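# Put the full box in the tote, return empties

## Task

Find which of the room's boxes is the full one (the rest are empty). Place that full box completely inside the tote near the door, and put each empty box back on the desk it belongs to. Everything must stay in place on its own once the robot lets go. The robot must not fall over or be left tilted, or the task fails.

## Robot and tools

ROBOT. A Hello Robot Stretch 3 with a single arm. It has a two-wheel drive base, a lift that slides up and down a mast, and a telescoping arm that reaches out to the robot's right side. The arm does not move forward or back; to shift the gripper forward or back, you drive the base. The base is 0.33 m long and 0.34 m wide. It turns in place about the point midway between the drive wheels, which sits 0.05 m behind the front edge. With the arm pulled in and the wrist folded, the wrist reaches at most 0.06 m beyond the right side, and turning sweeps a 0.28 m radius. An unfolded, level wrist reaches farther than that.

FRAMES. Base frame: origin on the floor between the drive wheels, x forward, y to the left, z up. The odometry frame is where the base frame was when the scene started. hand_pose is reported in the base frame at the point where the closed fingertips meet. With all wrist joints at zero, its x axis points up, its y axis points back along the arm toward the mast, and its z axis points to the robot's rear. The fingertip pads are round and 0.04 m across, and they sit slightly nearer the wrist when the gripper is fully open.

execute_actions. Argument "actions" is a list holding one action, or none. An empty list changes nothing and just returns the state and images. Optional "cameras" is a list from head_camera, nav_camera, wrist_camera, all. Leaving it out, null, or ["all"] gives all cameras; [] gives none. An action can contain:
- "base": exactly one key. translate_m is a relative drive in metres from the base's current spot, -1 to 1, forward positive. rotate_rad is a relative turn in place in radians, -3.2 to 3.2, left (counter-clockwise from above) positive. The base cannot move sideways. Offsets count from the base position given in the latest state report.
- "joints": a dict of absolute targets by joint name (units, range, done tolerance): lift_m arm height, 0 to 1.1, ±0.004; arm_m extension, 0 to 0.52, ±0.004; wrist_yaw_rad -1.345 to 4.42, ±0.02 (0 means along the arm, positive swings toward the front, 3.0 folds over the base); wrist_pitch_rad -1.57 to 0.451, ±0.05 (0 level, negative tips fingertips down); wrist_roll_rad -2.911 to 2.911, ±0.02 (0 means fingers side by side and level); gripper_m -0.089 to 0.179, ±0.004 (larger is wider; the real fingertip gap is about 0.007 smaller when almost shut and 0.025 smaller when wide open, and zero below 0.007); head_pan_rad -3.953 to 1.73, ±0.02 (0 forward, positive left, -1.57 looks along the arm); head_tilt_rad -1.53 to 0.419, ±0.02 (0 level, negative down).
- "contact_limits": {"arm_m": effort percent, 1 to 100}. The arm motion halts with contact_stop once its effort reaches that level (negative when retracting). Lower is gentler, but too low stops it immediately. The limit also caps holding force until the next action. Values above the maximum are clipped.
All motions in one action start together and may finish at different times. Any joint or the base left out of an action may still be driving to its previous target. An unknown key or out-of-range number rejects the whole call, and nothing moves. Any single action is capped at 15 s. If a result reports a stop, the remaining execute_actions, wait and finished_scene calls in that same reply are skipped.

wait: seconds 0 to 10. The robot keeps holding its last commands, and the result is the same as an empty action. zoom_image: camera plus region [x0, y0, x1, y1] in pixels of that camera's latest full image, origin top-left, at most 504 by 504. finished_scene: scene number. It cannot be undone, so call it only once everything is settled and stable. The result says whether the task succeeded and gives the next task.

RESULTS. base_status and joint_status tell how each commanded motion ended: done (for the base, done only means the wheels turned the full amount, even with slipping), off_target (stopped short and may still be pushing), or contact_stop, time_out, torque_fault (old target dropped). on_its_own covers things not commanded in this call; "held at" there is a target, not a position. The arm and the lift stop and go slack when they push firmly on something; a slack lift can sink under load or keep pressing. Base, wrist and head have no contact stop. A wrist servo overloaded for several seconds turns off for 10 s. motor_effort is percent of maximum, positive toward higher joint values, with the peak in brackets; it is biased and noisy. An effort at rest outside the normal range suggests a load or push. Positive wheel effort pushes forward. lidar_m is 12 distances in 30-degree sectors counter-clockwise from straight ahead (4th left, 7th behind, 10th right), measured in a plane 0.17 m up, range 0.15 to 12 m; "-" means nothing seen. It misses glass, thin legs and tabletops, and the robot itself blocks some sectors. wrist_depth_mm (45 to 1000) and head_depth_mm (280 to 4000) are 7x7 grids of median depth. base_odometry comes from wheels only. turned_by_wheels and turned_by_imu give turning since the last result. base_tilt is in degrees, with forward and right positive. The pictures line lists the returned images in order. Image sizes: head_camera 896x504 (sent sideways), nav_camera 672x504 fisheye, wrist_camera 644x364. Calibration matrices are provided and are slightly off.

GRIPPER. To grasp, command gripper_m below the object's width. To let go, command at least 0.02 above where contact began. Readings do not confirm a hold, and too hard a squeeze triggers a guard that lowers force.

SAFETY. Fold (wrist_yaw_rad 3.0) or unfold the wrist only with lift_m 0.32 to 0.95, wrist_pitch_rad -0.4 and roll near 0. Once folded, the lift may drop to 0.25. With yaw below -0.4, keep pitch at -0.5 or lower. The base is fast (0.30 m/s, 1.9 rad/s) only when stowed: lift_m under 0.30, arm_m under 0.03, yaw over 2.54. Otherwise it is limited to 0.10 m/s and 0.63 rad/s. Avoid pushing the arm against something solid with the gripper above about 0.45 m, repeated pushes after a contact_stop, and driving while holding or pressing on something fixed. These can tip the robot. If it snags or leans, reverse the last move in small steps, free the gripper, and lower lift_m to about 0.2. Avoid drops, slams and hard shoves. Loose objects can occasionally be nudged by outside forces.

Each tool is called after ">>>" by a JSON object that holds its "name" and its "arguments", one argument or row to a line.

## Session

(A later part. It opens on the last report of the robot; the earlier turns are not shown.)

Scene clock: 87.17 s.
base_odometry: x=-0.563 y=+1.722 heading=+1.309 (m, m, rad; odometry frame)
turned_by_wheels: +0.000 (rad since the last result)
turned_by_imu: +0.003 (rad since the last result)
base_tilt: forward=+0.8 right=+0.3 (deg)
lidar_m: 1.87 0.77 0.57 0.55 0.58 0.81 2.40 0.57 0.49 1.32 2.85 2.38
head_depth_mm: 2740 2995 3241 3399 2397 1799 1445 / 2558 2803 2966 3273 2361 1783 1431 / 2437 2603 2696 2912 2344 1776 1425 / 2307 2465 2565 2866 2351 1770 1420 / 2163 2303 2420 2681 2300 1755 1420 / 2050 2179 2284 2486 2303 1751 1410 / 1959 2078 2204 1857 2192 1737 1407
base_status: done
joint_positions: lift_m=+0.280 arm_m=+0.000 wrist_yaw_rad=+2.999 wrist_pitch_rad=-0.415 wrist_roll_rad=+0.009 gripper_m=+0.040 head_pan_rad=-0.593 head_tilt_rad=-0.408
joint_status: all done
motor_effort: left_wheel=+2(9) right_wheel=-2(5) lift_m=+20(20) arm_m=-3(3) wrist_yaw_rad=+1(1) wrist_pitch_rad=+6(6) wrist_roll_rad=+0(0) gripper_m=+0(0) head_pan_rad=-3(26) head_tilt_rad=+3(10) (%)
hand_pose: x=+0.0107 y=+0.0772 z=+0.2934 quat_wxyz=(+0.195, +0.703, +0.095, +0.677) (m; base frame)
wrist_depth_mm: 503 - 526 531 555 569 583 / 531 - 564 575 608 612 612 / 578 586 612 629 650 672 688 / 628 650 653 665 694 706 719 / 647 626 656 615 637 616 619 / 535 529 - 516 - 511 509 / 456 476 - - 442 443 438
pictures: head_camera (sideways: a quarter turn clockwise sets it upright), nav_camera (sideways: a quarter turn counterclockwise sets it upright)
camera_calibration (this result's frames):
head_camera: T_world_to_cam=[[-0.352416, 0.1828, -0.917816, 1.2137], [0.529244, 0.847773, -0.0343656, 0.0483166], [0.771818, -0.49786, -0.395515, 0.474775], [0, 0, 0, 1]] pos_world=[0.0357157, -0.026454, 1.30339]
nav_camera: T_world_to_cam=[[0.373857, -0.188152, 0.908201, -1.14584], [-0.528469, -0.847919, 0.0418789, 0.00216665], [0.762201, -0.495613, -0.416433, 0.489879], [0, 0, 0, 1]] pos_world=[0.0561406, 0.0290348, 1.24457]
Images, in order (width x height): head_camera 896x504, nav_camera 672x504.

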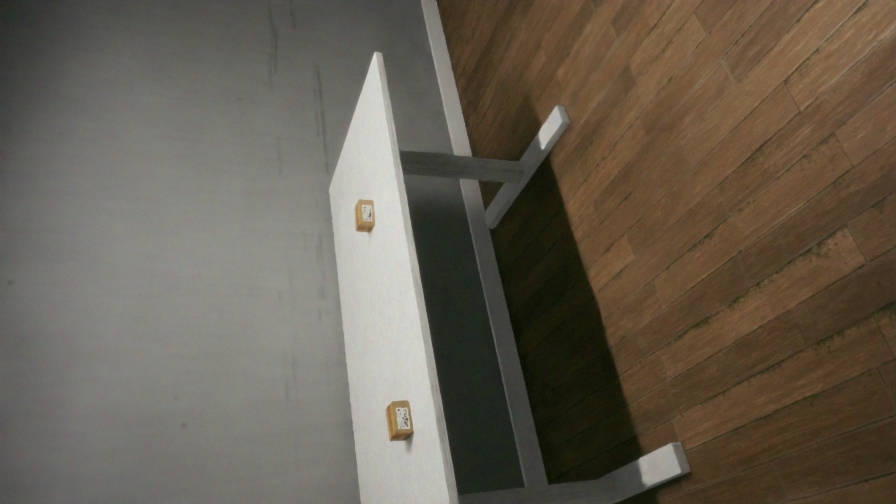

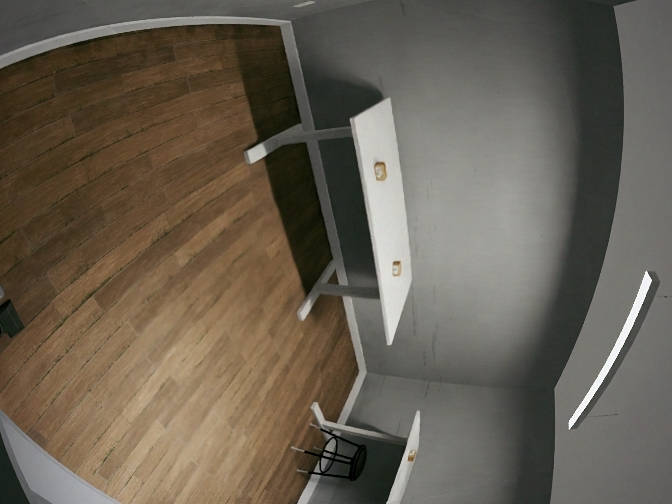

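>>> {"name": "execute_actions", "arguments": {
  "actions": [
    {"base":{"rotate_rad":-0.54},"joints":{"head_pan_rad":-0.9,"head_tilt_rad":-0.3}}
  ],
  "cameras": []
}}

>>> {"name": "execute_actions", "arguments": {
  "actions": [
    {"base":{"translate_m":1.0}}
  ],
  "cameras": ["nav_camera","head_camera"]
}}

>>> {"name": "execute_actions", "arguments": {
  "actions": [
    {"base":{"translate_m":0.25}}
  ],
  "cameras": []
}}

>>> {"name": "execute_actions", "arguments": {
  "actions": [
    {"base":{"rotate_rad":2.09},"joints":{"head_pan_rad":-1.5,"head_tilt_rad":-0.75,"lift_m":0.78}}
  ],
  "cameras": ["nav_camera","head_camera"]
}}

Scene clock: 89.57 s.
base_odometry: x=-0.563 y=+1.722 heading=+0.769 (m, m, rad; odometry frame)
turned_by_wheels: -0.540 (rad since the last result)
turned_by_imu: -0.532 (rad since the last result)
base_tilt: forward=+0.9 right=+0.3 (deg)
lidar_m: 2.39 1.86 0.78 0.57 0.56 0.58 0.80 2.13 0.58 0.49 1.32 2.85
head_depth_mm: 2696 2789 2114 2191 2058 1697 1433 / 2761 2943 3021 3212 2834 2025 1574 / 2813 2957 3062 3288 2805 2007 1572 / 2872 3010 3130 3339 2789 2007 1547 / 2905 3043 3173 3397 2742 1969 1544 / 2974 3125 3242 3374 2739 1979 1536 / 3033 3191 3369 3564 2711 1958 1527
base_status: done
joint_positions: lift_m=+0.280 arm_m=+0.000 wrist_yaw_rad=+2.999 wrist_pitch_rad=-0.415 wrist_roll_rad=+0.009 gripper_m=+0.040 head_pan_rad=-0.893 head_tilt_rad=-0.310
joint_status: all done
motor_effort: left_wheel=+2(8) right_wheel=-2(5) lift_m=+20(20) arm_m=-4(3) wrist_yaw_rad=+1(0) wrist_pitch_rad=+6(5) wrist_roll_rad=+0(0) gripper_m=+0(0) head_pan_rad=-4(23) head_tilt_rad=+4(16) (%)
hand_pose: x=+0.0107 y=+0.0772 z=+0.2934 quat_wxyz=(+0.195, +0.703, +0.095, +0.677) (m; base frame)
wrist_depth_mm: 423 - 560 661 798 - - / 438 - 595 689 891 - - / 457 507 644 736 916 - - / 495 543 710 760 773 763 744 / 507 582 671 624 639 618 620 / 523 522 - 517 - 513 513 / 453 484 - - 446 438 439
pictures: none
No camera images: the call's "cameras" was empty. Leave "cameras" out to get every camera's image.

Scene clock: 94.67 s.
base_odometry: x=+0.156 y=+2.418 heading=+0.769 (m, m, rad; odometry frame)
turned_by_wheels: +0.000 (rad since the last result)
turned_by_imu: +0.003 (rad since the last result)
base_tilt: forward=+0.9 right=+0.4 (deg)
lidar_m: 1.48 0.98 1.47 1.08 1.06 1.09 1.51 1.14 1.39 2.09 2.02 1.44
head_depth_mm: 2305 2403 2501 2655 2734 2046 1583 / 2324 2444 2529 2711 2795 2023 1572 / 2365 2488 2579 2721 2670 1998 1563 / 2424 2538 2656 2804 2532 2005 1561 / 2481 2610 2719 2876 2725 1982 1544 / 2544 2660 2791 2948 2724 1963 1538 / 2530 2663 2786 2889 2560 1959 1530
base_status: done
joint_positions: lift_m=+0.280 arm_m=+0.000 wrist_yaw_rad=+2.999 wrist_pitch_rad=-0.415 wrist_roll_rad=+0.009 gripper_m=+0.040 head_pan_rad=-0.893 head_tilt_rad=-0.309
joint_status: not commanded
motor_effort: left_wheel=+2(9) right_wheel=-2(4) lift_m=+20(20) arm_m=-4(2) wrist_yaw_rad=+0(1) wrist_pitch_rad=+5(6) wrist_roll_rad=+0(0) gripper_m=+0(0) head_pan_rad=-3(3) head_tilt_rad=+4(3) (%)
hand_pose: x=+0.0107 y=+0.0772 z=+0.2934 quat_wxyz=(+0.195, +0.703, +0.095, +0.677) (m; base frame)
wrist_depth_mm: 766 - - - - - - / 811 - - - - - - / 848 918 - - - - 909 / 802 799 784 802 768 737 743 / 639 627 673 618 645 618 609 / 537 523 - 524 - 517 512 / 456 491 - - 440 429 441
pictures: head_camera (sideways: a quarter turn clockwise sets it upright), nav_camera (sideways: a quarter turn counterclockwise sets it upright)
camera_calibration (this result's frames):
head_camera: T_world_to_cam=[[-0.224754, 0.20706, -0.952162, 1.25775], [0.75862, 0.650446, -0.0376209, 0.0511601], [0.61154, -0.730784, -0.30327, 0.355705], [0, 0, 0, 1]] pos_world=[0.0263457, -0.0337637, 1.30738]
nav_camera: T_world_to_cam=[[0.244181, -0.219175, 0.944637, -1.19261], [-0.758388, -0.650236, 0.045169, -0.000719797], [0.604337, -0.727431, -0.324995, 0.371847], [0, 0, 0, 1]] pos_world=[0.0659447, 0.00863539, 1.24746]
Images, in order (width x height): head_camera 896x504, nav_camera 672x504.

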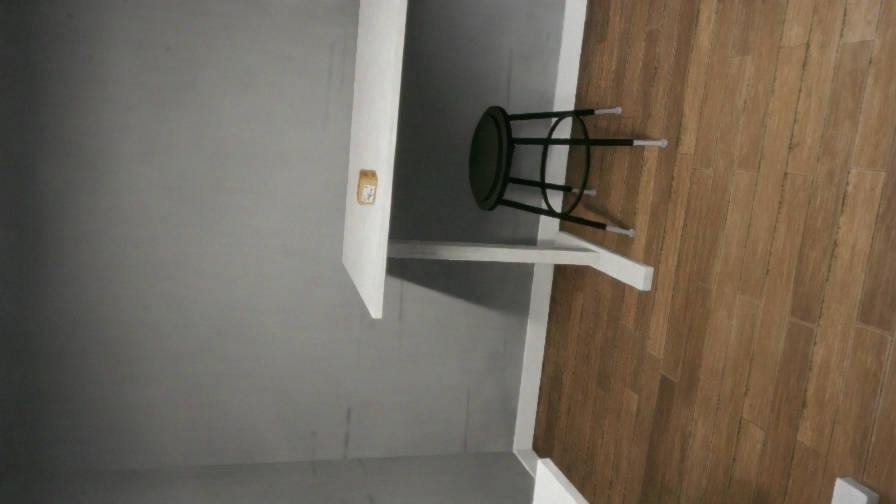

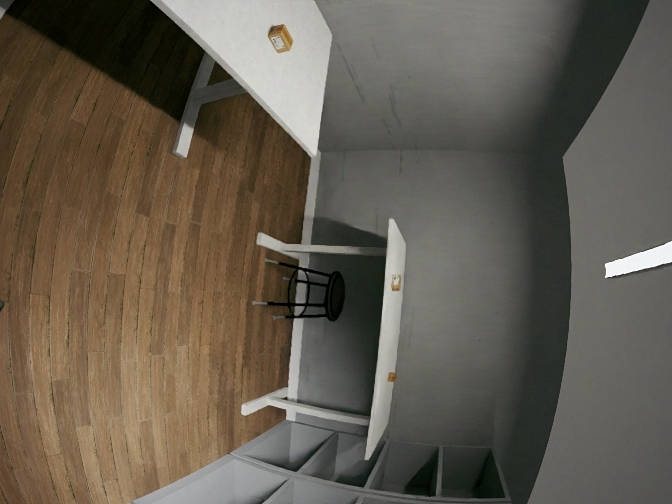

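Scene clock: 97.30 s.
base_odometry: x=+0.335 y=+2.592 heading=+0.769 (m, m, rad; odometry frame)
turned_by_wheels: +0.000 (rad since the last result)
turned_by_imu: +0.001 (rad since the last result)
base_tilt: forward=+0.9 right=+0.3 (deg)
lidar_m: 1.26 1.22 0.80 1.21 1.18 1.22 1.69 1.38 1.52 2.11 1.91 1.20
head_depth_mm: 2199 2287 2378 2532 2564 2033 1581 / 2217 2360 2448 2579 2664 2008 1574 / 2288 2394 2476 2625 2518 2004 1558 / 2302 2411 2531 2702 2780 1997 1553 / 2384 2475 2607 2774 2747 1980 1543 / 2412 2542 2679 2795 2702 1977 1541 / 2206 2270 2370 2436 1215 998 1531
base_status: done
joint_positions: lift_m=+0.280 arm_m=+0.000 wrist_yaw_rad=+2.999 wrist_pitch_rad=-0.415 wrist_roll_rad=+0.009 gripper_m=+0.040 head_pan_rad=-0.893 head_tilt_rad=-0.309
joint_status: not commanded
motor_effort: left_wheel=+2(9) right_wheel=-1(5) lift_m=+20(20) arm_m=-4(3) wrist_yaw_rad=+0(1) wrist_pitch_rad=+6(6) wrist_roll_rad=+0(0) gripper_m=+0(0) head_pan_rad=-3(3) head_tilt_rad=+3(4) (%)
hand_pose: x=+0.0107 y=+0.0772 z=+0.2934 quat_wxyz=(+0.195, +0.703, +0.095, +0.677) (m; base frame)
wrist_depth_mm: 852 - - - - - 914 / 900 - - - - - 928 / 933 - - - - 869 916 / 799 799 797 763 736 740 764 / 645 640 664 619 629 626 614 / 525 531 - 521 - 510 506 / 454 484 - - 434 437 441
pictures: none
No camera images: the call's "cameras" was empty. Leave "cameras" out to get every camera's image.

Scene clock: 102.67 s.
base_odometry: x=+0.335 y=+2.592 heading=+2.859 (m, m, rad; odometry frame)
turned_by_wheels: +2.090 (rad since the last result)
turned_by_imu: +2.063 (rad since the last result)
base_tilt: forward=+0.9 right=+0.4 (deg)
lidar_m: 1.17 1.22 1.69 1.37 1.89 2.12 1.91 1.20 1.25 1.22 0.80 1.21
head_depth_mm: 1004 1122 1110 869 712 1303 - / 1014 1140 1113 865 711 1333 - / 1029 1155 1105 863 708 1330 - / 1040 1180 1103 835 706 1358 - / 1059 1187 1097 858 704 1351 1196 / 1067 1208 1096 854 722 1339 1162 / 1087 1230 1360 853 719 1352 1164
base_status: done
joint_positions: lift_m=+0.780 arm_m=+0.000 wrist_yaw_rad=+2.999 wrist_pitch_rad=-0.415 wrist_roll_rad=+0.009 gripper_m=+0.040 head_pan_rad=-1.493 head_tilt_rad=-0.741
joint_status: all done
motor_effort: left_wheel=-3(8) right_wheel=+3(7) lift_m=+24(29) arm_m=-3(3) wrist_yaw_rad=+0(1) wrist_pitch_rad=+6(6) wrist_roll_rad=+0(0) gripper_m=+0(0) head_pan_rad=-4(36) head_tilt_rad=-5(32) (%)
hand_pose: x=+0.0107 y=+0.0771 z=+0.7931 quat_wxyz=(+0.195, +0.703, +0.096, +0.677) (m; base frame)
wrist_depth_mm: - - - - - - - / - - - - - - - / - - - - - - - / - - - - - - - / - - - - - - - / - - - - - - - / - - - 960 947 957 964
pictures: head_camera (sideways: a quarter turn clockwise sets it upright), nav_camera (sideways: a quarter turn counterclockwise sets it upright)
camera_calibration (this result's frames):
head_camera: T_world_to_cam=[[-0.097503, 0.667286, -0.738392, 0.978191], [0.992349, 0.121651, -0.0211008, 0.0282102], [0.0757462, -0.7348, -0.674041, 0.841398], [0, 0, 0, 1]] pos_world=[0.00364944, -0.0379056, 1.29002]
nav_camera: T_world_to_cam=[[0.106304, -0.683136, 0.722513, -0.90211], [-0.991793, -0.124759, 0.0279644, 0.0231234], [0.0710362, -0.719556, -0.690791, 0.851037], [0, 0, 0, 1]] pos_world=[0.0583771, -0.00100964, 1.23903]
Images, in order (width x height): head_camera 896x504, nav_camera 672x504.

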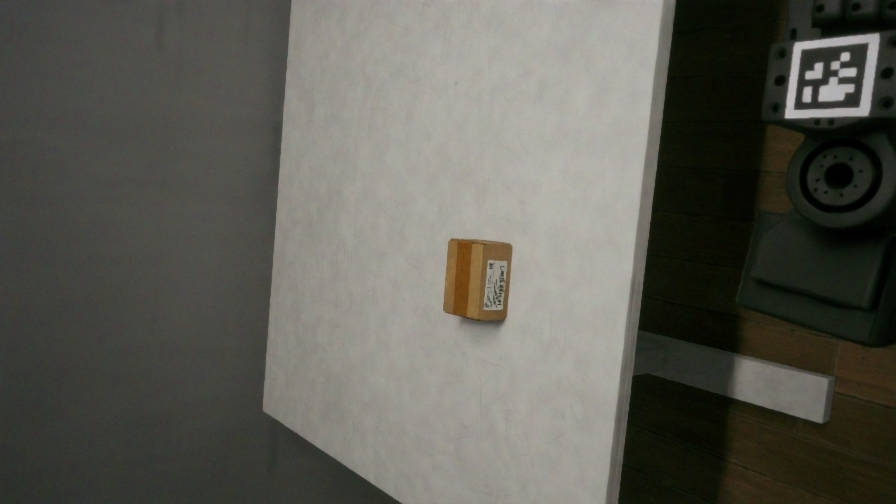

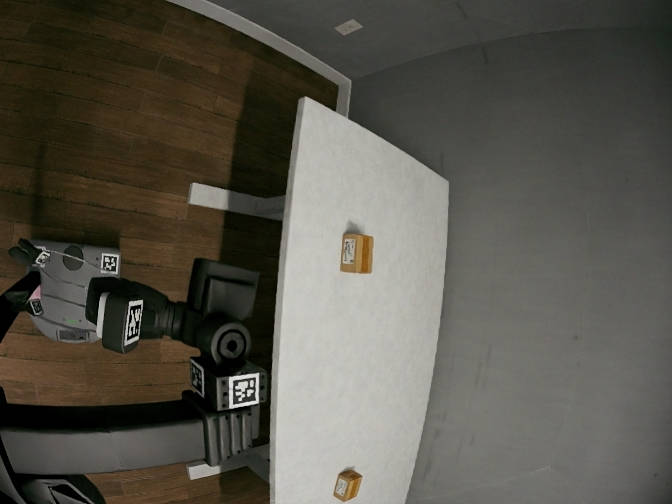

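>>> {"name": "execute_actions", "arguments": {
  "actions": [
    {"base":{"translate_m":0.11},"joints":{"wrist_yaw_rad":0,"gripper_m":0.17,"lift_m":0.75}}
  ],
  "cameras": []
}}

>>> {"name": "execute_actions", "arguments": {
  "actions": [
    {"joints":{"wrist_pitch_rad":-0.3,"arm_m":0.13,"lift_m":0.715}}
  ],
  "cameras": ["wrist_camera"]
}}

Scene clock: 105.97 s.
base_odometry: x=+0.230 y=+2.622 heading=+2.859 (m, m, rad; odometry frame)
turned_by_wheels: +0.000 (rad since the last result)
turned_by_imu: +0.000 (rad since the last result)
base_tilt: forward=+0.9 right=+0.4 (deg)
lidar_m: 1.06 1.11 1.53 1.37 1.89 2.20 2.27 1.29 1.26 0.77 0.78 1.10
head_depth_mm: 1003 1126 1112 869 710 1307 1229 / 1013 1138 1110 864 709 1329 - / 1029 1157 1110 864 708 1388 - / 1038 1177 1102 861 706 1356 1175 / 1059 1193 1101 861 704 1309 1148 / 1070 1214 1331 857 722 1350 1172 / 1083 1224 1417 1598 721 1351 1170
base_status: done
joint_positions: lift_m=+0.750 arm_m=+0.000 wrist_yaw_rad=+0.002 wrist_pitch_rad=-0.416 wrist_roll_rad=+0.009 gripper_m=+0.170 head_pan_rad=-1.493 head_tilt_rad=-0.741
joint_status: all done
motor_effort: left_wheel=-2(5) right_wheel=+3(5) lift_m=+20(21) arm_m=-3(3) wrist_yaw_rad=-2(2) wrist_pitch_rad=+6(6) wrist_roll_rad=+0(0) gripper_m=+1(83) head_pan_rad=-3(3) head_tilt_rad=-5(5) (%)
hand_pose: x=-0.0211 y=-0.3700 z=+0.7634 quat_wxyz=(+0.689, +0.146, -0.694, -0.146) (m; base frame)
wrist_depth_mm: 908 873 839 864 851 875 834 / 947 926 676 659 653 638 604 / - 442 443 347 425 416 405 / 330 322 323 318 314 313 314 / 259 261 255 252 252 250 247 / 233 234 232 231 232 230 224 / 965 908 947 926 923 907 924
pictures: none
No camera images: the call's "cameras" was empty. Leave "cameras" out to get every camera's image.

Scene clock: 108.17 s.
base_odometry: x=+0.230 y=+2.622 heading=+2.859 (m, m, rad; odometry frame)
turned_by_wheels: +0.000 (rad since the last result)
turned_by_imu: +0.000 (rad since the last result)
base_tilt: forward=+0.9 right=+0.3 (deg)
lidar_m: 1.06 1.11 1.53 1.36 1.89 2.21 2.27 1.29 1.26 0.77 0.78 1.09
head_depth_mm: 1006 1122 1113 869 710 - - / 1017 1139 1106 864 727 - 1154 / 1028 1158 1108 864 746 - 1173 / 1041 1169 1103 861 704 1354 1176 / 1060 1193 1099 860 704 1321 1150 / 1070 1206 1333 857 721 1340 1169 / 1082 1228 1414 1603 720 1349 1169
base_status: not commanded
joint_positions: lift_m=+0.715 arm_m=+0.130 wrist_yaw_rad=+0.001 wrist_pitch_rad=-0.323 wrist_roll_rad=+0.009 gripper_m=+0.170 head_pan_rad=-1.493 head_tilt_rad=-0.741
joint_status: all done
motor_effort: left_wheel=-3(3) right_wheel=+2(2) lift_m=+19(19) arm_m=+3(2) wrist_yaw_rad=+0(1) wrist_pitch_rad=+9(9) wrist_roll_rad=+0(0) gripper_m=+0(0) head_pan_rad=-4(3) head_tilt_rad=-5(5) (%)
hand_pose: x=-0.0213 y=-0.5099 z=+0.7496 quat_wxyz=(+0.695, +0.114, -0.701, -0.114) (m; base frame)
wrist_depth_mm: 744 765 751 741 743 746 740 / 822 804 788 761 752 773 777 / 861 483 471 462 460 447 445 / 330 328 326 219 296 312 309 / 252 256 242 227 229 238 236 / 206 198 196 196 195 193 200 / - 161 164 164 163 161 157
pictures: wrist_camera
camera_calibration (this result's frames):
wrist_camera: T_world_to_cam=[[-0.999518, 0.0136552, -0.0278868, 0.00970348], [0.0310473, 0.452478, -0.891235, 0.938435], [0.000448141, -0.891671, -0.452684, 0.0483024], [0, 0, 0, 1]] pos_world=[-0.0194587, -0.381684, 0.858502]
Images, in order (width x height): wrist_camera 644x364.

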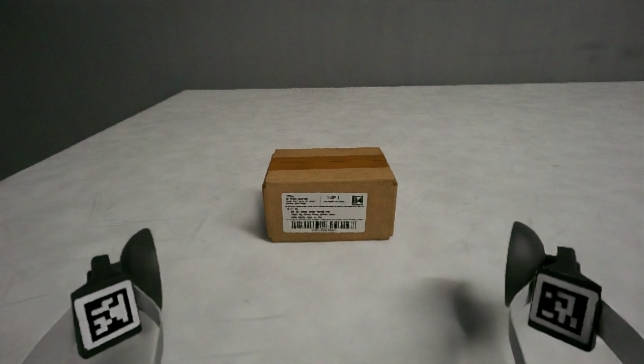

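>>> {"name": "execute_actions", "arguments": {
  "actions": [
    {"joints":{"arm_m":0.213,"lift_m":0.707}}
  ],
  "cameras": []
}}

>>> {"name": "execute_actions", "arguments": {
  "actions": [
    {"joints":{"gripper_m":0.03}}
  ],
  "cameras": ["wrist_camera"]
}}

>>> {"name": "execute_actions", "arguments": {
  "actions": [
    {"joints":{"lift_m":0.724}}
  ],
  "cameras": ["wrist_camera"]
}}

Scene clock: 110.40 s.
base_odometry: x=+0.230 y=+2.622 heading=+2.859 (m, m, rad; odometry frame)
turned_by_wheels: +0.000 (rad since the last result)
turned_by_imu: +0.000 (rad since the last result)
base_tilt: forward=+0.9 right=+0.3 (deg)
lidar_m: 1.06 1.11 1.53 1.36 1.89 2.20 2.26 1.29 1.26 0.77 0.78 1.09
head_depth_mm: 1004 1117 1115 868 731 - - / 1015 1140 1109 866 - 1329 1179 / 1030 1157 1105 890 - 1334 1176 / 1041 1174 1106 862 705 1355 1179 / 1057 1189 1094 859 705 1321 1154 / 1071 1210 1337 859 720 1349 1168 / 1085 1230 1409 1602 721 1344 1170
base_status: not commanded
joint_positions: lift_m=+0.707 arm_m=+0.213 wrist_yaw_rad=+0.001 wrist_pitch_rad=-0.323 wrist_roll_rad=+0.009 gripper_m=+0.170 head_pan_rad=-1.493 head_tilt_rad=-0.741
joint_status: all done
motor_effort: left_wheel=-3(3) right_wheel=+3(3) lift_m=+20(20) arm_m=+2(1) wrist_yaw_rad=-1(1) wrist_pitch_rad=+8(9) wrist_roll_rad=+0(0) gripper_m=+0(0) head_pan_rad=-3(4) head_tilt_rad=-5(5) (%)
hand_pose: x=-0.0213 y=-0.5929 z=+0.7416 quat_wxyz=(+0.695, +0.114, -0.701, -0.114) (m; base frame)
wrist_depth_mm: 668 686 681 671 662 654 660 / 734 720 703 695 708 678 689 / 798 453 453 440 439 424 420 / 316 310 306 303 298 296 292 / 234 240 212 144 149 226 224 / 192 187 148 142 146 182 187 / - 152 153 150 152 151 148
pictures: none
No camera images: the call's "cameras" was empty. Leave "cameras" out to get every camera's image.

Scene clock: 112.30 s.
base_odometry: x=+0.230 y=+2.622 heading=+2.859 (m, m, rad; odometry frame)
turned_by_wheels: +0.000 (rad since the last result)
turned_by_imu: +0.000 (rad since the last result)
base_tilt: forward=+0.8 right=+0.4 (deg)
lidar_m: 1.06 1.10 1.53 1.36 1.89 2.20 2.27 1.29 1.26 0.77 0.78 1.10
head_depth_mm: 1000 1126 1113 868 730 - - / 1022 1142 1112 866 - 1331 1178 / 1024 1159 1108 889 - 1332 1178 / 1044 1175 1105 860 705 1356 1171 / 1060 1187 1098 858 703 1323 1153 / 1067 1209 1324 856 721 1348 1171 / 1083 1231 1406 1609 722 1349 1168
base_status: not commanded
joint_positions: lift_m=+0.707 arm_m=+0.213 wrist_yaw_rad=+0.001 wrist_pitch_rad=-0.323 wrist_roll_rad=+0.009 gripper_m=+0.031 head_pan_rad=-1.493 head_tilt_rad=-0.741
joint_status: all done
motor_effort: left_wheel=-3(2) right_wheel=+2(2) lift_m=+20(20) arm_m=+2(2) wrist_yaw_rad=-1(0) wrist_pitch_rad=+8(9) wrist_roll_rad=+1(0) gripper_m=-20(95) head_pan_rad=-4(3) head_tilt_rad=-5(5) (%)
hand_pose: x=-0.0213 y=-0.5929 z=+0.7416 quat_wxyz=(+0.695, +0.114, -0.701, -0.114) (m; base frame)
wrist_depth_mm: 669 665 687 686 667 664 662 / 716 721 709 710 681 693 668 / 758 465 456 441 435 421 416 / 312 307 307 301 295 292 291 / 236 232 150 141 140 225 222 / 190 188 136 136 137 184 180 / 157 157 150 147 149 148 152
pictures: wrist_camera
camera_calibration (this result's frames):
wrist_camera: T_world_to_cam=[[-0.999517, 0.0136995, -0.0278912, 0.010633], [0.0310715, 0.4522, -0.891375, 0.968869], [0.000401028, -0.891811, -0.452407, -0.029613], [0, 0, 0, 1]] pos_world=[-0.0194644, -0.464677, 0.850525]
Images, in order (width x height): wrist_camera 644x364.

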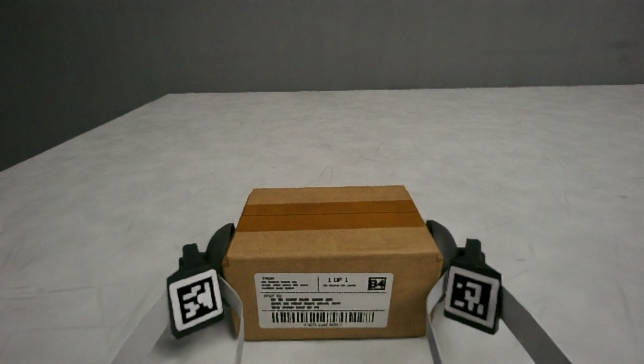

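Scene clock: 113.17 s.
base_odometry: x=+0.230 y=+2.622 heading=+2.859 (m, m, rad; odometry frame)
turned_by_wheels: +0.000 (rad since the last result)
turned_by_imu: +0.000 (rad since the last result)
base_tilt: forward=+0.8 right=+0.4 (deg)
lidar_m: 1.06 1.10 1.53 1.36 1.89 2.20 2.27 1.29 1.26 0.77 0.78 1.10
head_depth_mm: 1004 1126 1114 866 729 - - / 1013 1137 1108 879 - 1328 1180 / 1030 1157 1108 893 - 1329 1178 / 1044 1175 1100 862 704 1357 1175 / 1057 1192 1094 858 705 1314 1152 / 1071 1212 1334 855 720 1349 1170 / 1087 1225 1414 1594 721 1344 1168
base_status: not commanded
joint_positions: lift_m=+0.724 arm_m=+0.213 wrist_yaw_rad=+0.001 wrist_pitch_rad=-0.323 wrist_roll_rad=+0.009 gripper_m=+0.034 head_pan_rad=-1.493 head_tilt_rad=-0.741
joint_status: all done
motor_effort: left_wheel=-3(3) right_wheel=+3(3) lift_m=+24(22) arm_m=+1(3) wrist_yaw_rad=+0(0) wrist_pitch_rad=+9(9) wrist_roll_rad=+0(0) gripper_m=-19(20) head_pan_rad=-5(3) head_tilt_rad=-5(5) (%)
hand_pose: x=-0.0213 y=-0.5929 z=+0.7584 quat_wxyz=(+0.695, +0.114, -0.701, -0.114) (m; base frame)
wrist_depth_mm: 665 676 685 663 664 647 661 / 740 726 736 707 714 693 696 / 768 519 516 494 494 485 465 / 351 348 342 338 340 330 328 / 265 263 150 141 141 253 251 / 213 210 136 136 137 208 203 / 177 176 166 150 165 166 172
pictures: wrist_camera
camera_calibration (this result's frames):
wrist_camera: T_world_to_cam=[[-0.999517, 0.0136997, -0.0278913, 0.0111006], [0.0310716, 0.4522, -0.891375, 0.983806], [0.000400918, -0.891811, -0.452407, -0.0220375], [0, 0, 0, 1]] pos_world=[-0.0194644, -0.464682, 0.86728]
Images, in order (width x height): wrist_camera 644x364.

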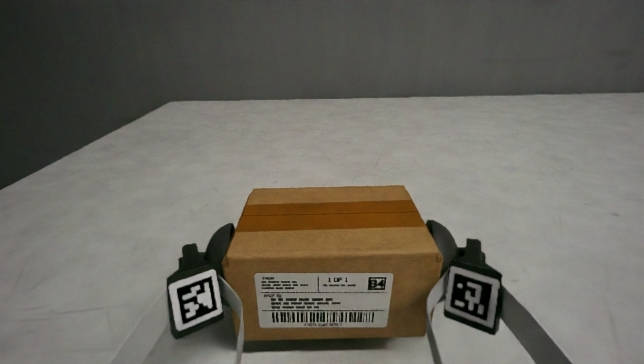

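>>> {"name": "execute_actions", "arguments": {
  "actions": [
    {"joints":{"wrist_pitch_rad":-0.27}}
  ],
  "cameras": []
}}

Scene clock: 114.10 s.
base_odometry: x=+0.230 y=+2.622 heading=+2.859 (m, m, rad; odometry frame)
turned_by_wheels: +0.000 (rad since the last result)
turned_by_imu: +0.000 (rad since the last result)
base_tilt: forward=+0.8 right=+0.4 (deg)
lidar_m: 1.06 1.10 1.53 1.37 1.89 2.20 2.27 1.29 1.26 0.77 0.78 1.10
head_depth_mm: 1005 1124 1116 867 729 - - / 1014 1140 1110 892 - 1330 1179 / 1029 1158 1104 892 - 1334 1180 / 1042 1176 1105 875 705 1352 1177 / 1058 1189 1101 859 703 1319 1152 / 1072 1212 1333 854 720 1355 1173 / 1087 1231 1409 1597 719 1358 1172
base_status: not commanded
joint_positions: lift_m=+0.724 arm_m=+0.213 wrist_yaw_rad=+0.001 wrist_pitch_rad=-0.296 wrist_roll_rad=+0.009 gripper_m=+0.034 head_pan_rad=-1.493 head_tilt_rad=-0.741
joint_status: all done
motor_effort: left_wheel=-2(2) right_wheel=+3(3) lift_m=+24(24) arm_m=+2(3) wrist_yaw_rad=-1(1) wrist_pitch_rad=+10(10) wrist_roll_rad=+0(0) gripper_m=-19(19) head_pan_rad=-2(2) head_tilt_rad=-5(5) (%)
hand_pose: x=-0.0213 y=-0.5956 z=+0.7647 quat_wxyz=(+0.697, +0.105, -0.702, -0.105) (m; base frame)
wrist_depth_mm: 686 668 667 659 669 640 645 / 717 705 689 708 706 692 687 / 783 733 575 557 540 530 522 / 409 372 374 362 358 357 352 / 282 275 150 141 140 267 265 / 223 222 136 137 137 218 211 / 185 183 173 151 173 172 178
pictures: none
No camera images: the call's "cameras" was empty. Leave "cameras" out to get every camera's image.

>>> {"name": "execute_actions", "arguments": {
  "actions": [
    {"joints":{"wrist_pitch_rad":-0.303,"lift_m":0.708}}
  ],
  "cameras": []
}}

>>> {"name": "execute_actions", "arguments": {
  "actions": [
    {"joints":{"gripper_m":0.16}}
  ],
  "cameras": []
}}

>>> {"name": "execute_actions", "arguments": {
  "actions": [
    {"joints":{"lift_m":0.765}}
  ],
  "cameras": []
}}

>>> {"name": "execute_actions", "arguments": {
  "actions": [
    {"base":{"translate_m":-0.69},"joints":{"arm_m":0.18}}
  ]
}}

Scene clock: 115.57 s.
base_odometry: x=+0.230 y=+2.622 heading=+2.859 (m, m, rad; odometry frame)
turned_by_wheels: +0.000 (rad since the last result)
turned_by_imu: +0.000 (rad since the last result)
base_tilt: forward=+0.9 right=+0.3 (deg)
lidar_m: 1.06 1.10 1.53 1.36 1.89 2.20 2.26 1.29 1.26 0.77 0.78 1.09
head_depth_mm: 999 1125 1111 868 729 - - / 1015 1143 1113 867 - 1329 1181 / 1025 1162 1103 890 - 1319 1178 / 1039 1176 1100 860 706 1349 1174 / 1055 1190 1100 858 705 1322 1150 / 1070 1215 1334 857 721 1345 1171 / 1084 1233 1417 1595 719 1345 1174
base_status: not commanded
joint_positions: lift_m=+0.708 arm_m=+0.213 wrist_yaw_rad=+0.001 wrist_pitch_rad=-0.319 wrist_roll_rad=+0.009 gripper_m=+0.034 head_pan_rad=-1.493 head_tilt_rad=-0.741
joint_status: all done
motor_effort: left_wheel=-3(2) right_wheel=+2(2) lift_m=+20(22) arm_m=+3(2) wrist_yaw_rad=+0(1) wrist_pitch_rad=+6(9) wrist_roll_rad=+0(0) gripper_m=-19(19) head_pan_rad=-5(3) head_tilt_rad=-6(5) (%)
hand_pose: x=-0.0213 y=-0.5933 z=+0.7435 quat_wxyz=(+0.695, +0.112, -0.701, -0.113) (m; base frame)
wrist_depth_mm: 682 670 668 661 672 653 672 / 721 699 685 714 689 707 676 / 775 462 463 453 441 437 434 / 321 315 310 306 305 300 295 / 240 236 150 141 140 230 227 / 192 190 136 136 137 188 183 / 160 158 151 147 149 150 154
pictures: none
No camera images: the call's "cameras" was empty. Leave "cameras" out to get every camera's image.

Scene clock: 117.33 s.
base_odometry: x=+0.230 y=+2.622 heading=+2.859 (m, m, rad; odometry frame)
turned_by_wheels: +0.000 (rad since the last result)
turned_by_imu: +0.000 (rad since the last result)
base_tilt: forward=+0.8 right=+0.3 (deg)
lidar_m: 1.06 1.11 1.54 1.36 1.89 2.21 2.27 1.28 1.25 0.77 0.78 1.10
head_depth_mm: 1000 1126 1108 867 730 - - / 1014 1144 1109 866 - 1334 1178 / 1030 1159 1108 889 - 1329 1179 / 1041 1181 1104 863 707 1356 1177 / 1058 1194 1099 860 705 1318 1151 / 1073 1214 1341 857 720 1348 1175 / 1091 1228 1411 1605 719 1345 1169
base_status: not commanded
joint_positions: lift_m=+0.708 arm_m=+0.213 wrist_yaw_rad=+0.001 wrist_pitch_rad=-0.319 wrist_roll_rad=+0.009 gripper_m=+0.160 head_pan_rad=-1.493 head_tilt_rad=-0.741
joint_status: all done
motor_effort: left_wheel=-2(2) right_wheel=+3(2) lift_m=+20(20) arm_m=+2(2) wrist_yaw_rad=-1(0) wrist_pitch_rad=+6(6) wrist_roll_rad=+0(0) gripper_m=+0(81) head_pan_rad=-2(2) head_tilt_rad=-5(5) (%)
hand_pose: x=-0.0213 y=-0.5933 z=+0.7435 quat_wxyz=(+0.695, +0.112, -0.701, -0.113) (m; base frame)
wrist_depth_mm: 697 678 679 644 653 654 655 / 735 725 688 696 699 692 691 / 772 463 456 451 448 435 430 / 318 320 310 303 303 301 296 / 238 250 216 147 154 233 227 / 192 - 147 142 145 186 186 / - 153 153 151 151 154 153
pictures: none
No camera images: the call's "cameras" was empty. Leave "cameras" out to get every camera's image.

Scene clock: 118.70 s.
base_odometry: x=+0.230 y=+2.622 heading=+2.859 (m, m, rad; odometry frame)
turned_by_wheels: +0.000 (rad since the last result)
turned_by_imu: +0.000 (rad since the last result)
base_tilt: forward=+0.8 right=+0.4 (deg)
lidar_m: 1.06 1.11 1.53 1.36 1.90 2.20 2.27 1.28 1.26 0.77 0.78 1.09
head_depth_mm: 1001 1127 1110 894 - - 1155 / 1015 1143 1113 892 - 1334 1175 / 1029 1155 1104 918 - 1334 1180 / 1043 1172 1096 887 707 1358 1173 / 1058 1194 1101 855 704 1322 1151 / 1070 1215 1333 856 718 1352 1170 / 1086 1225 1420 1597 719 1345 1169
base_status: not commanded
joint_positions: lift_m=+0.765 arm_m=+0.213 wrist_yaw_rad=+0.001 wrist_pitch_rad=-0.319 wrist_roll_rad=+0.009 gripper_m=+0.160 head_pan_rad=-1.493 head_tilt_rad=-0.741
joint_status: all done
motor_effort: left_wheel=-3(3) right_wheel=+3(2) lift_m=+24(28) arm_m=+3(3) wrist_yaw_rad=-1(1) wrist_pitch_rad=+6(6) wrist_roll_rad=+0(0) gripper_m=+0(0) head_pan_rad=-4(4) head_tilt_rad=-5(5) (%)
hand_pose: x=-0.0213 y=-0.5933 z=+0.8003 quat_wxyz=(+0.695, +0.112, -0.701, -0.113) (m; base frame)
wrist_depth_mm: 674 673 674 660 648 657 661 / 716 708 730 700 705 705 704 / 769 765 650 637 617 625 608 / 835 447 434 430 426 422 414 / 339 350 332 331 325 331 318 / 272 - 266 196 252 263 264 / 230 217 217 164 174 219 219
pictures: none
No camera images: the call's "cameras" was empty. Leave "cameras" out to get every camera's image.

Scene clock: 127.10 s.
base_odometry: x=+0.892 y=+2.430 heading=+2.859 (m, m, rad; odometry frame)
turned_by_wheels: +0.000 (rad since the last result)
turned_by_imu: -0.001 (rad since the last result)
base_tilt: forward=+0.8 right=+0.3 (deg)
lidar_m: 1.75 1.83 1.57 1.38 1.74 1.86 1.41 1.69 0.83 1.21 1.25 1.13
head_depth_mm: 995 1115 1117 869 - - 1202 / 1010 1133 1110 865 - 1329 1181 / 1020 1147 1107 868 - 1330 1176 / 1032 1165 1104 863 707 1348 1177 / 1044 1187 1100 858 704 1357 1172 / 1060 1199 1095 857 721 1345 1170 / 1071 1214 1091 852 720 1349 1166
base_status: done
joint_positions: lift_m=+0.765 arm_m=+0.180 wrist_yaw_rad=+0.001 wrist_pitch_rad=-0.319 wrist_roll_rad=+0.009 gripper_m=+0.160 head_pan_rad=-1.493 head_tilt_rad=-0.741
joint_status: all done
motor_effort: left_wheel=-3(8) right_wheel=+2(3) lift_m=+24(24) arm_m=-4(2) wrist_yaw_rad=-1(1) wrist_pitch_rad=+6(6) wrist_roll_rad=+0(0) gripper_m=+0(0) head_pan_rad=-3(3) head_tilt_rad=-5(5) (%)
hand_pose: x=-0.0213 y=-0.5611 z=+0.8003 quat_wxyz=(+0.695, +0.112, -0.701, -0.113) (m; base frame)
wrist_depth_mm: 695 680 706 696 680 685 669 / 744 727 745 740 720 721 712 / 669 671 659 635 627 617 745 / 449 441 445 435 437 419 420 / 341 351 328 256 308 330 318 / 272 - 265 260 259 262 263 / 230 218 224 221 219 220 218
pictures: head_camera (sideways: a quarter turn clockwise sets it upright), nav_camera (sideways: a quarter turn counterclockwise sets it upright), wrist_camera
camera_calibration (this result's frames):
head_camera: T_world_to_cam=[[-0.0974552, 0.667293, -0.738392, 0.978191], [0.992357, 0.12158, -0.0211008, 0.0282102], [0.0756936, -0.734805, -0.674041, 0.841398], [0, 0, 0, 1]] pos_world=[0.00364673, -0.0379055, 1.29002]
nav_camera: T_world_to_cam=[[0.106255, -0.683143, 0.722513, -0.90211], [-0.991802, -0.124687, 0.0279644, 0.0231234], [0.0709847, -0.719561, -0.690791, 0.851037], [0, 0, 0, 1]] pos_world=[0.058377, -0.00101339, 1.23903]
wrist_camera: T_world_to_cam=[[-0.999517, 0.0135935, -0.0279458, 0.0118172], [0.0310739, 0.448864, -0.893059, 1.00621], [0.000404041, -0.893496, -0.44907, 0.0217141], [0, 0, 0, 1]] pos_world=[-0.0194643, -0.432412, 0.908689]
Images, in order (width x height): head_camera 896x504, nav_camera 672x504, wrist_camera 644x364.

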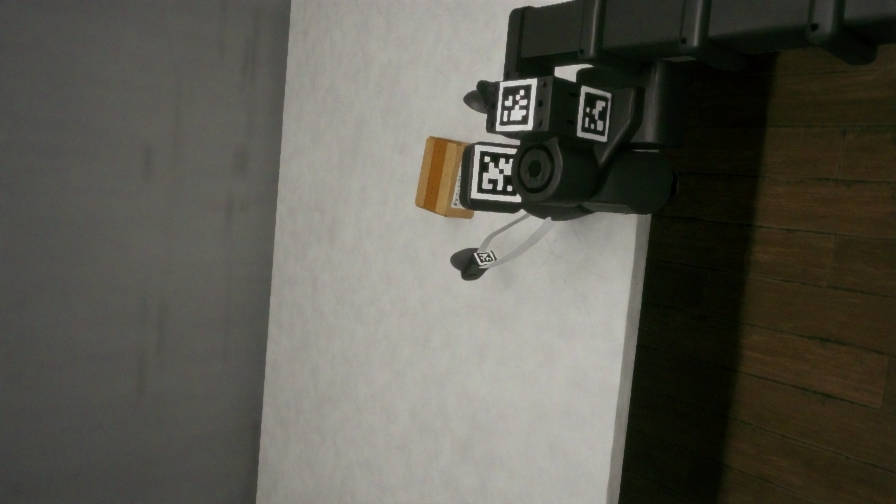

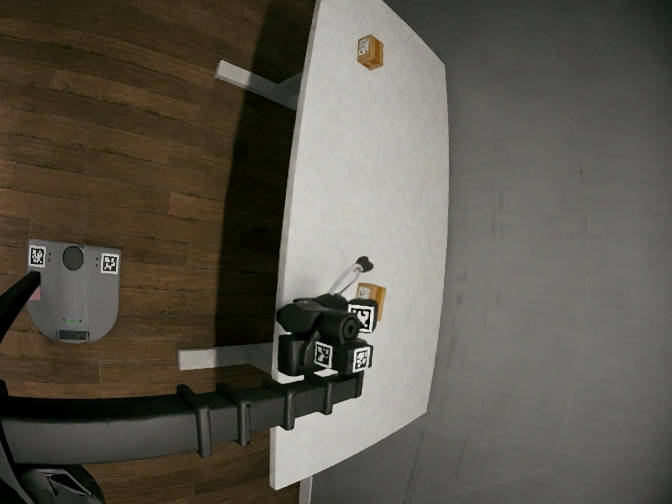

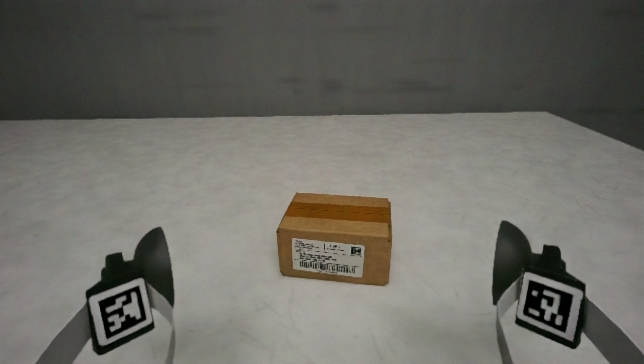

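>>> {"name": "execute_actions", "arguments": {
  "actions": [
    {"joints":{"arm_m":0.279,"lift_m":0.706,"wrist_yaw_rad":-0.04}}
  ],
  "cameras": ["wrist_camera"]
}}

>>> {"name": "execute_actions", "arguments": {
  "actions": [
    {"joints":{"gripper_m":0.035}}
  ],
  "cameras": []
}}

>>> {"name": "execute_actions", "arguments": {
  "actions": [
    {"joints":{"lift_m":0.724,"wrist_pitch_rad":-0.27}}
  ],
  "cameras": ["wrist_camera"]
}}

Scene clock: 129.53 s.
base_odometry: x=+0.892 y=+2.430 heading=+2.859 (m, m, rad; odometry frame)
turned_by_wheels: +0.000 (rad since the last result)
turned_by_imu: +0.000 (rad since the last result)
base_tilt: forward=+0.9 right=+0.4 (deg)
lidar_m: 1.75 1.83 1.57 1.38 1.73 1.87 1.41 1.69 0.83 1.21 1.26 1.14
head_depth_mm: 994 1115 1115 868 728 - - / 1007 1129 1110 899 - 1331 1177 / 1021 1149 1110 922 673 1326 1174 / 1029 1164 1103 884 704 1358 1173 / 1045 1178 1099 857 705 1347 1175 / 1060 1196 1093 856 722 1350 1171 / 1077 1216 1091 854 718 1342 1171
base_status: not commanded
joint_positions: lift_m=+0.706 arm_m=+0.279 wrist_yaw_rad=-0.039 wrist_pitch_rad=-0.319 wrist_roll_rad=+0.009 gripper_m=+0.160 head_pan_rad=-1.493 head_tilt_rad=-0.741
joint_status: all done
motor_effort: left_wheel=-3(2) right_wheel=+3(2) lift_m=+20(24) arm_m=+2(2) wrist_yaw_rad=-1(2) wrist_pitch_rad=+6(6) wrist_roll_rad=+0(0) gripper_m=+0(0) head_pan_rad=-3(3) head_tilt_rad=-5(5) (%)
hand_pose: x=-0.0307 y=-0.6591 z=+0.7415 quat_wxyz=(+0.693, +0.098, -0.703, -0.127) (m; base frame)
wrist_depth_mm: 600 596 603 610 608 610 606 / 630 639 641 640 638 654 641 / 472 457 453 449 441 430 426 / 312 309 305 301 297 291 294 / 237 242 160 143 157 230 223 / 188 - 151 140 140 182 184 / - 151 155 149 148 152 152
pictures: wrist_camera
camera_calibration (this result's frames):
wrist_camera: T_world_to_cam=[[-0.998187, 0.0533043, -0.0279456, 0.0283596], [0.0488874, 0.447275, -0.893059, 0.997546], [-0.0351046, -0.892807, -0.44907, -0.092925], [0, 0, 0, 1]] pos_world=[-0.0237214, -0.530653, 0.849931]
Images, in order (width x height): wrist_camera 644x364.

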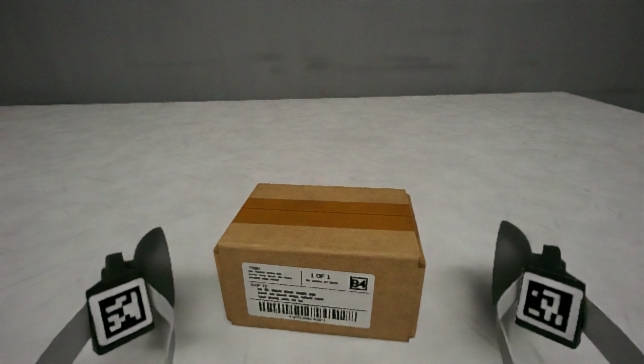

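Scene clock: 131.27 s.
base_odometry: x=+0.892 y=+2.430 heading=+2.859 (m, m, rad; odometry frame)
turned_by_wheels: +0.000 (rad since the last result)
turned_by_imu: +0.000 (rad since the last result)
base_tilt: forward=+0.9 right=+0.3 (deg)
lidar_m: 1.75 1.82 1.57 1.38 1.74 1.86 1.41 1.69 0.83 1.21 1.26 1.14
head_depth_mm: 991 1112 1119 869 730 - - / 1004 1126 1110 894 - 1330 1178 / 1017 1153 1109 921 672 1332 1176 / 1034 1164 1102 858 707 1352 1175 / 1046 1186 1094 861 704 1351 1173 / 1063 1197 1093 856 721 1354 1171 / 1073 1217 1093 854 719 1344 1169
base_status: not commanded
joint_positions: lift_m=+0.706 arm_m=+0.279 wrist_yaw_rad=-0.039 wrist_pitch_rad=-0.320 wrist_roll_rad=+0.009 gripper_m=+0.036 head_pan_rad=-1.493 head_tilt_rad=-0.741
joint_status: all done
motor_effort: left_wheel=-3(3) right_wheel=+3(3) lift_m=+19(19) arm_m=+1(2) wrist_yaw_rad=+0(1) wrist_pitch_rad=+6(6) wrist_roll_rad=+0(0) gripper_m=-19(93) head_pan_rad=-3(3) head_tilt_rad=-5(5) (%)
hand_pose: x=-0.0307 y=-0.6591 z=+0.7415 quat_wxyz=(+0.693, +0.099, -0.703, -0.127) (m; base frame)
wrist_depth_mm: 593 591 593 603 605 603 610 / 646 635 634 641 635 667 645 / 469 459 449 445 442 432 425 / 314 307 304 298 295 293 289 / 236 233 150 141 140 227 222 / 186 187 142 140 135 187 179 / 156 156 151 149 146 148 150
pictures: none
No camera images: the call's "cameras" was empty. Leave "cameras" out to get every camera's image.

Scene clock: 132.17 s.
base_odometry: x=+0.892 y=+2.430 heading=+2.859 (m, m, rad; odometry frame)
turned_by_wheels: +0.000 (rad since the last result)
turned_by_imu: +0.000 (rad since the last result)
base_tilt: forward=+0.8 right=+0.3 (deg)
lidar_m: 1.75 1.82 1.56 1.38 1.74 1.86 1.41 1.69 0.83 1.21 1.25 1.13
head_depth_mm: 994 1115 1117 894 - - - / 1009 1133 1105 910 658 1335 1178 / 1020 1149 1103 838 672 1324 1175 / 1028 1162 1101 861 707 1356 1174 / 1046 1175 1099 859 704 1356 1173 / 1060 1198 1094 855 720 1351 1166 / 1075 1219 1089 853 721 1347 1165
base_status: not commanded
joint_positions: lift_m=+0.724 arm_m=+0.279 wrist_yaw_rad=-0.039 wrist_pitch_rad=-0.297 wrist_roll_rad=+0.009 gripper_m=+0.036 head_pan_rad=-1.493 head_tilt_rad=-0.741
joint_status: all done
motor_effort: left_wheel=-2(2) right_wheel=+2(2) lift_m=+24(26) arm_m=+2(3) wrist_yaw_rad=-1(1) wrist_pitch_rad=+10(11) wrist_roll_rad=+0(0) gripper_m=-19(20) head_pan_rad=-3(3) head_tilt_rad=-5(5) (%)
hand_pose: x=-0.0307 y=-0.6614 z=+0.7646 quat_wxyz=(+0.694, +0.091, -0.704, -0.119) (m; base frame)
wrist_depth_mm: 604 599 594 596 600 600 605 / 640 628 641 655 643 636 641 / 572 577 565 557 539 523 520 / 376 372 367 361 356 351 350 / 281 275 149 141 140 266 263 / 221 221 142 139 135 221 212 / 184 182 175 170 168 173 177
pictures: wrist_camera
camera_calibration (this result's frames):
wrist_camera: T_world_to_cam=[[-0.998213, 0.0526492, -0.0282663, 0.0288544], [0.04809, 0.42698, -0.902981, 1.01335], [-0.0354721, -0.902727, -0.428749, -0.106693], [0, 0, 0, 1]] pos_world=[-0.0237137, -0.530514, 0.870106]
Images, in order (width x height): wrist_camera 644x364.

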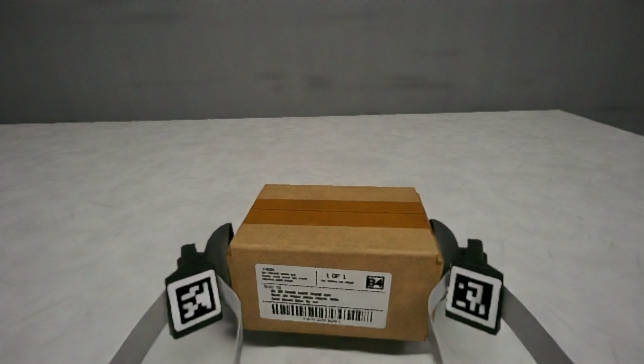

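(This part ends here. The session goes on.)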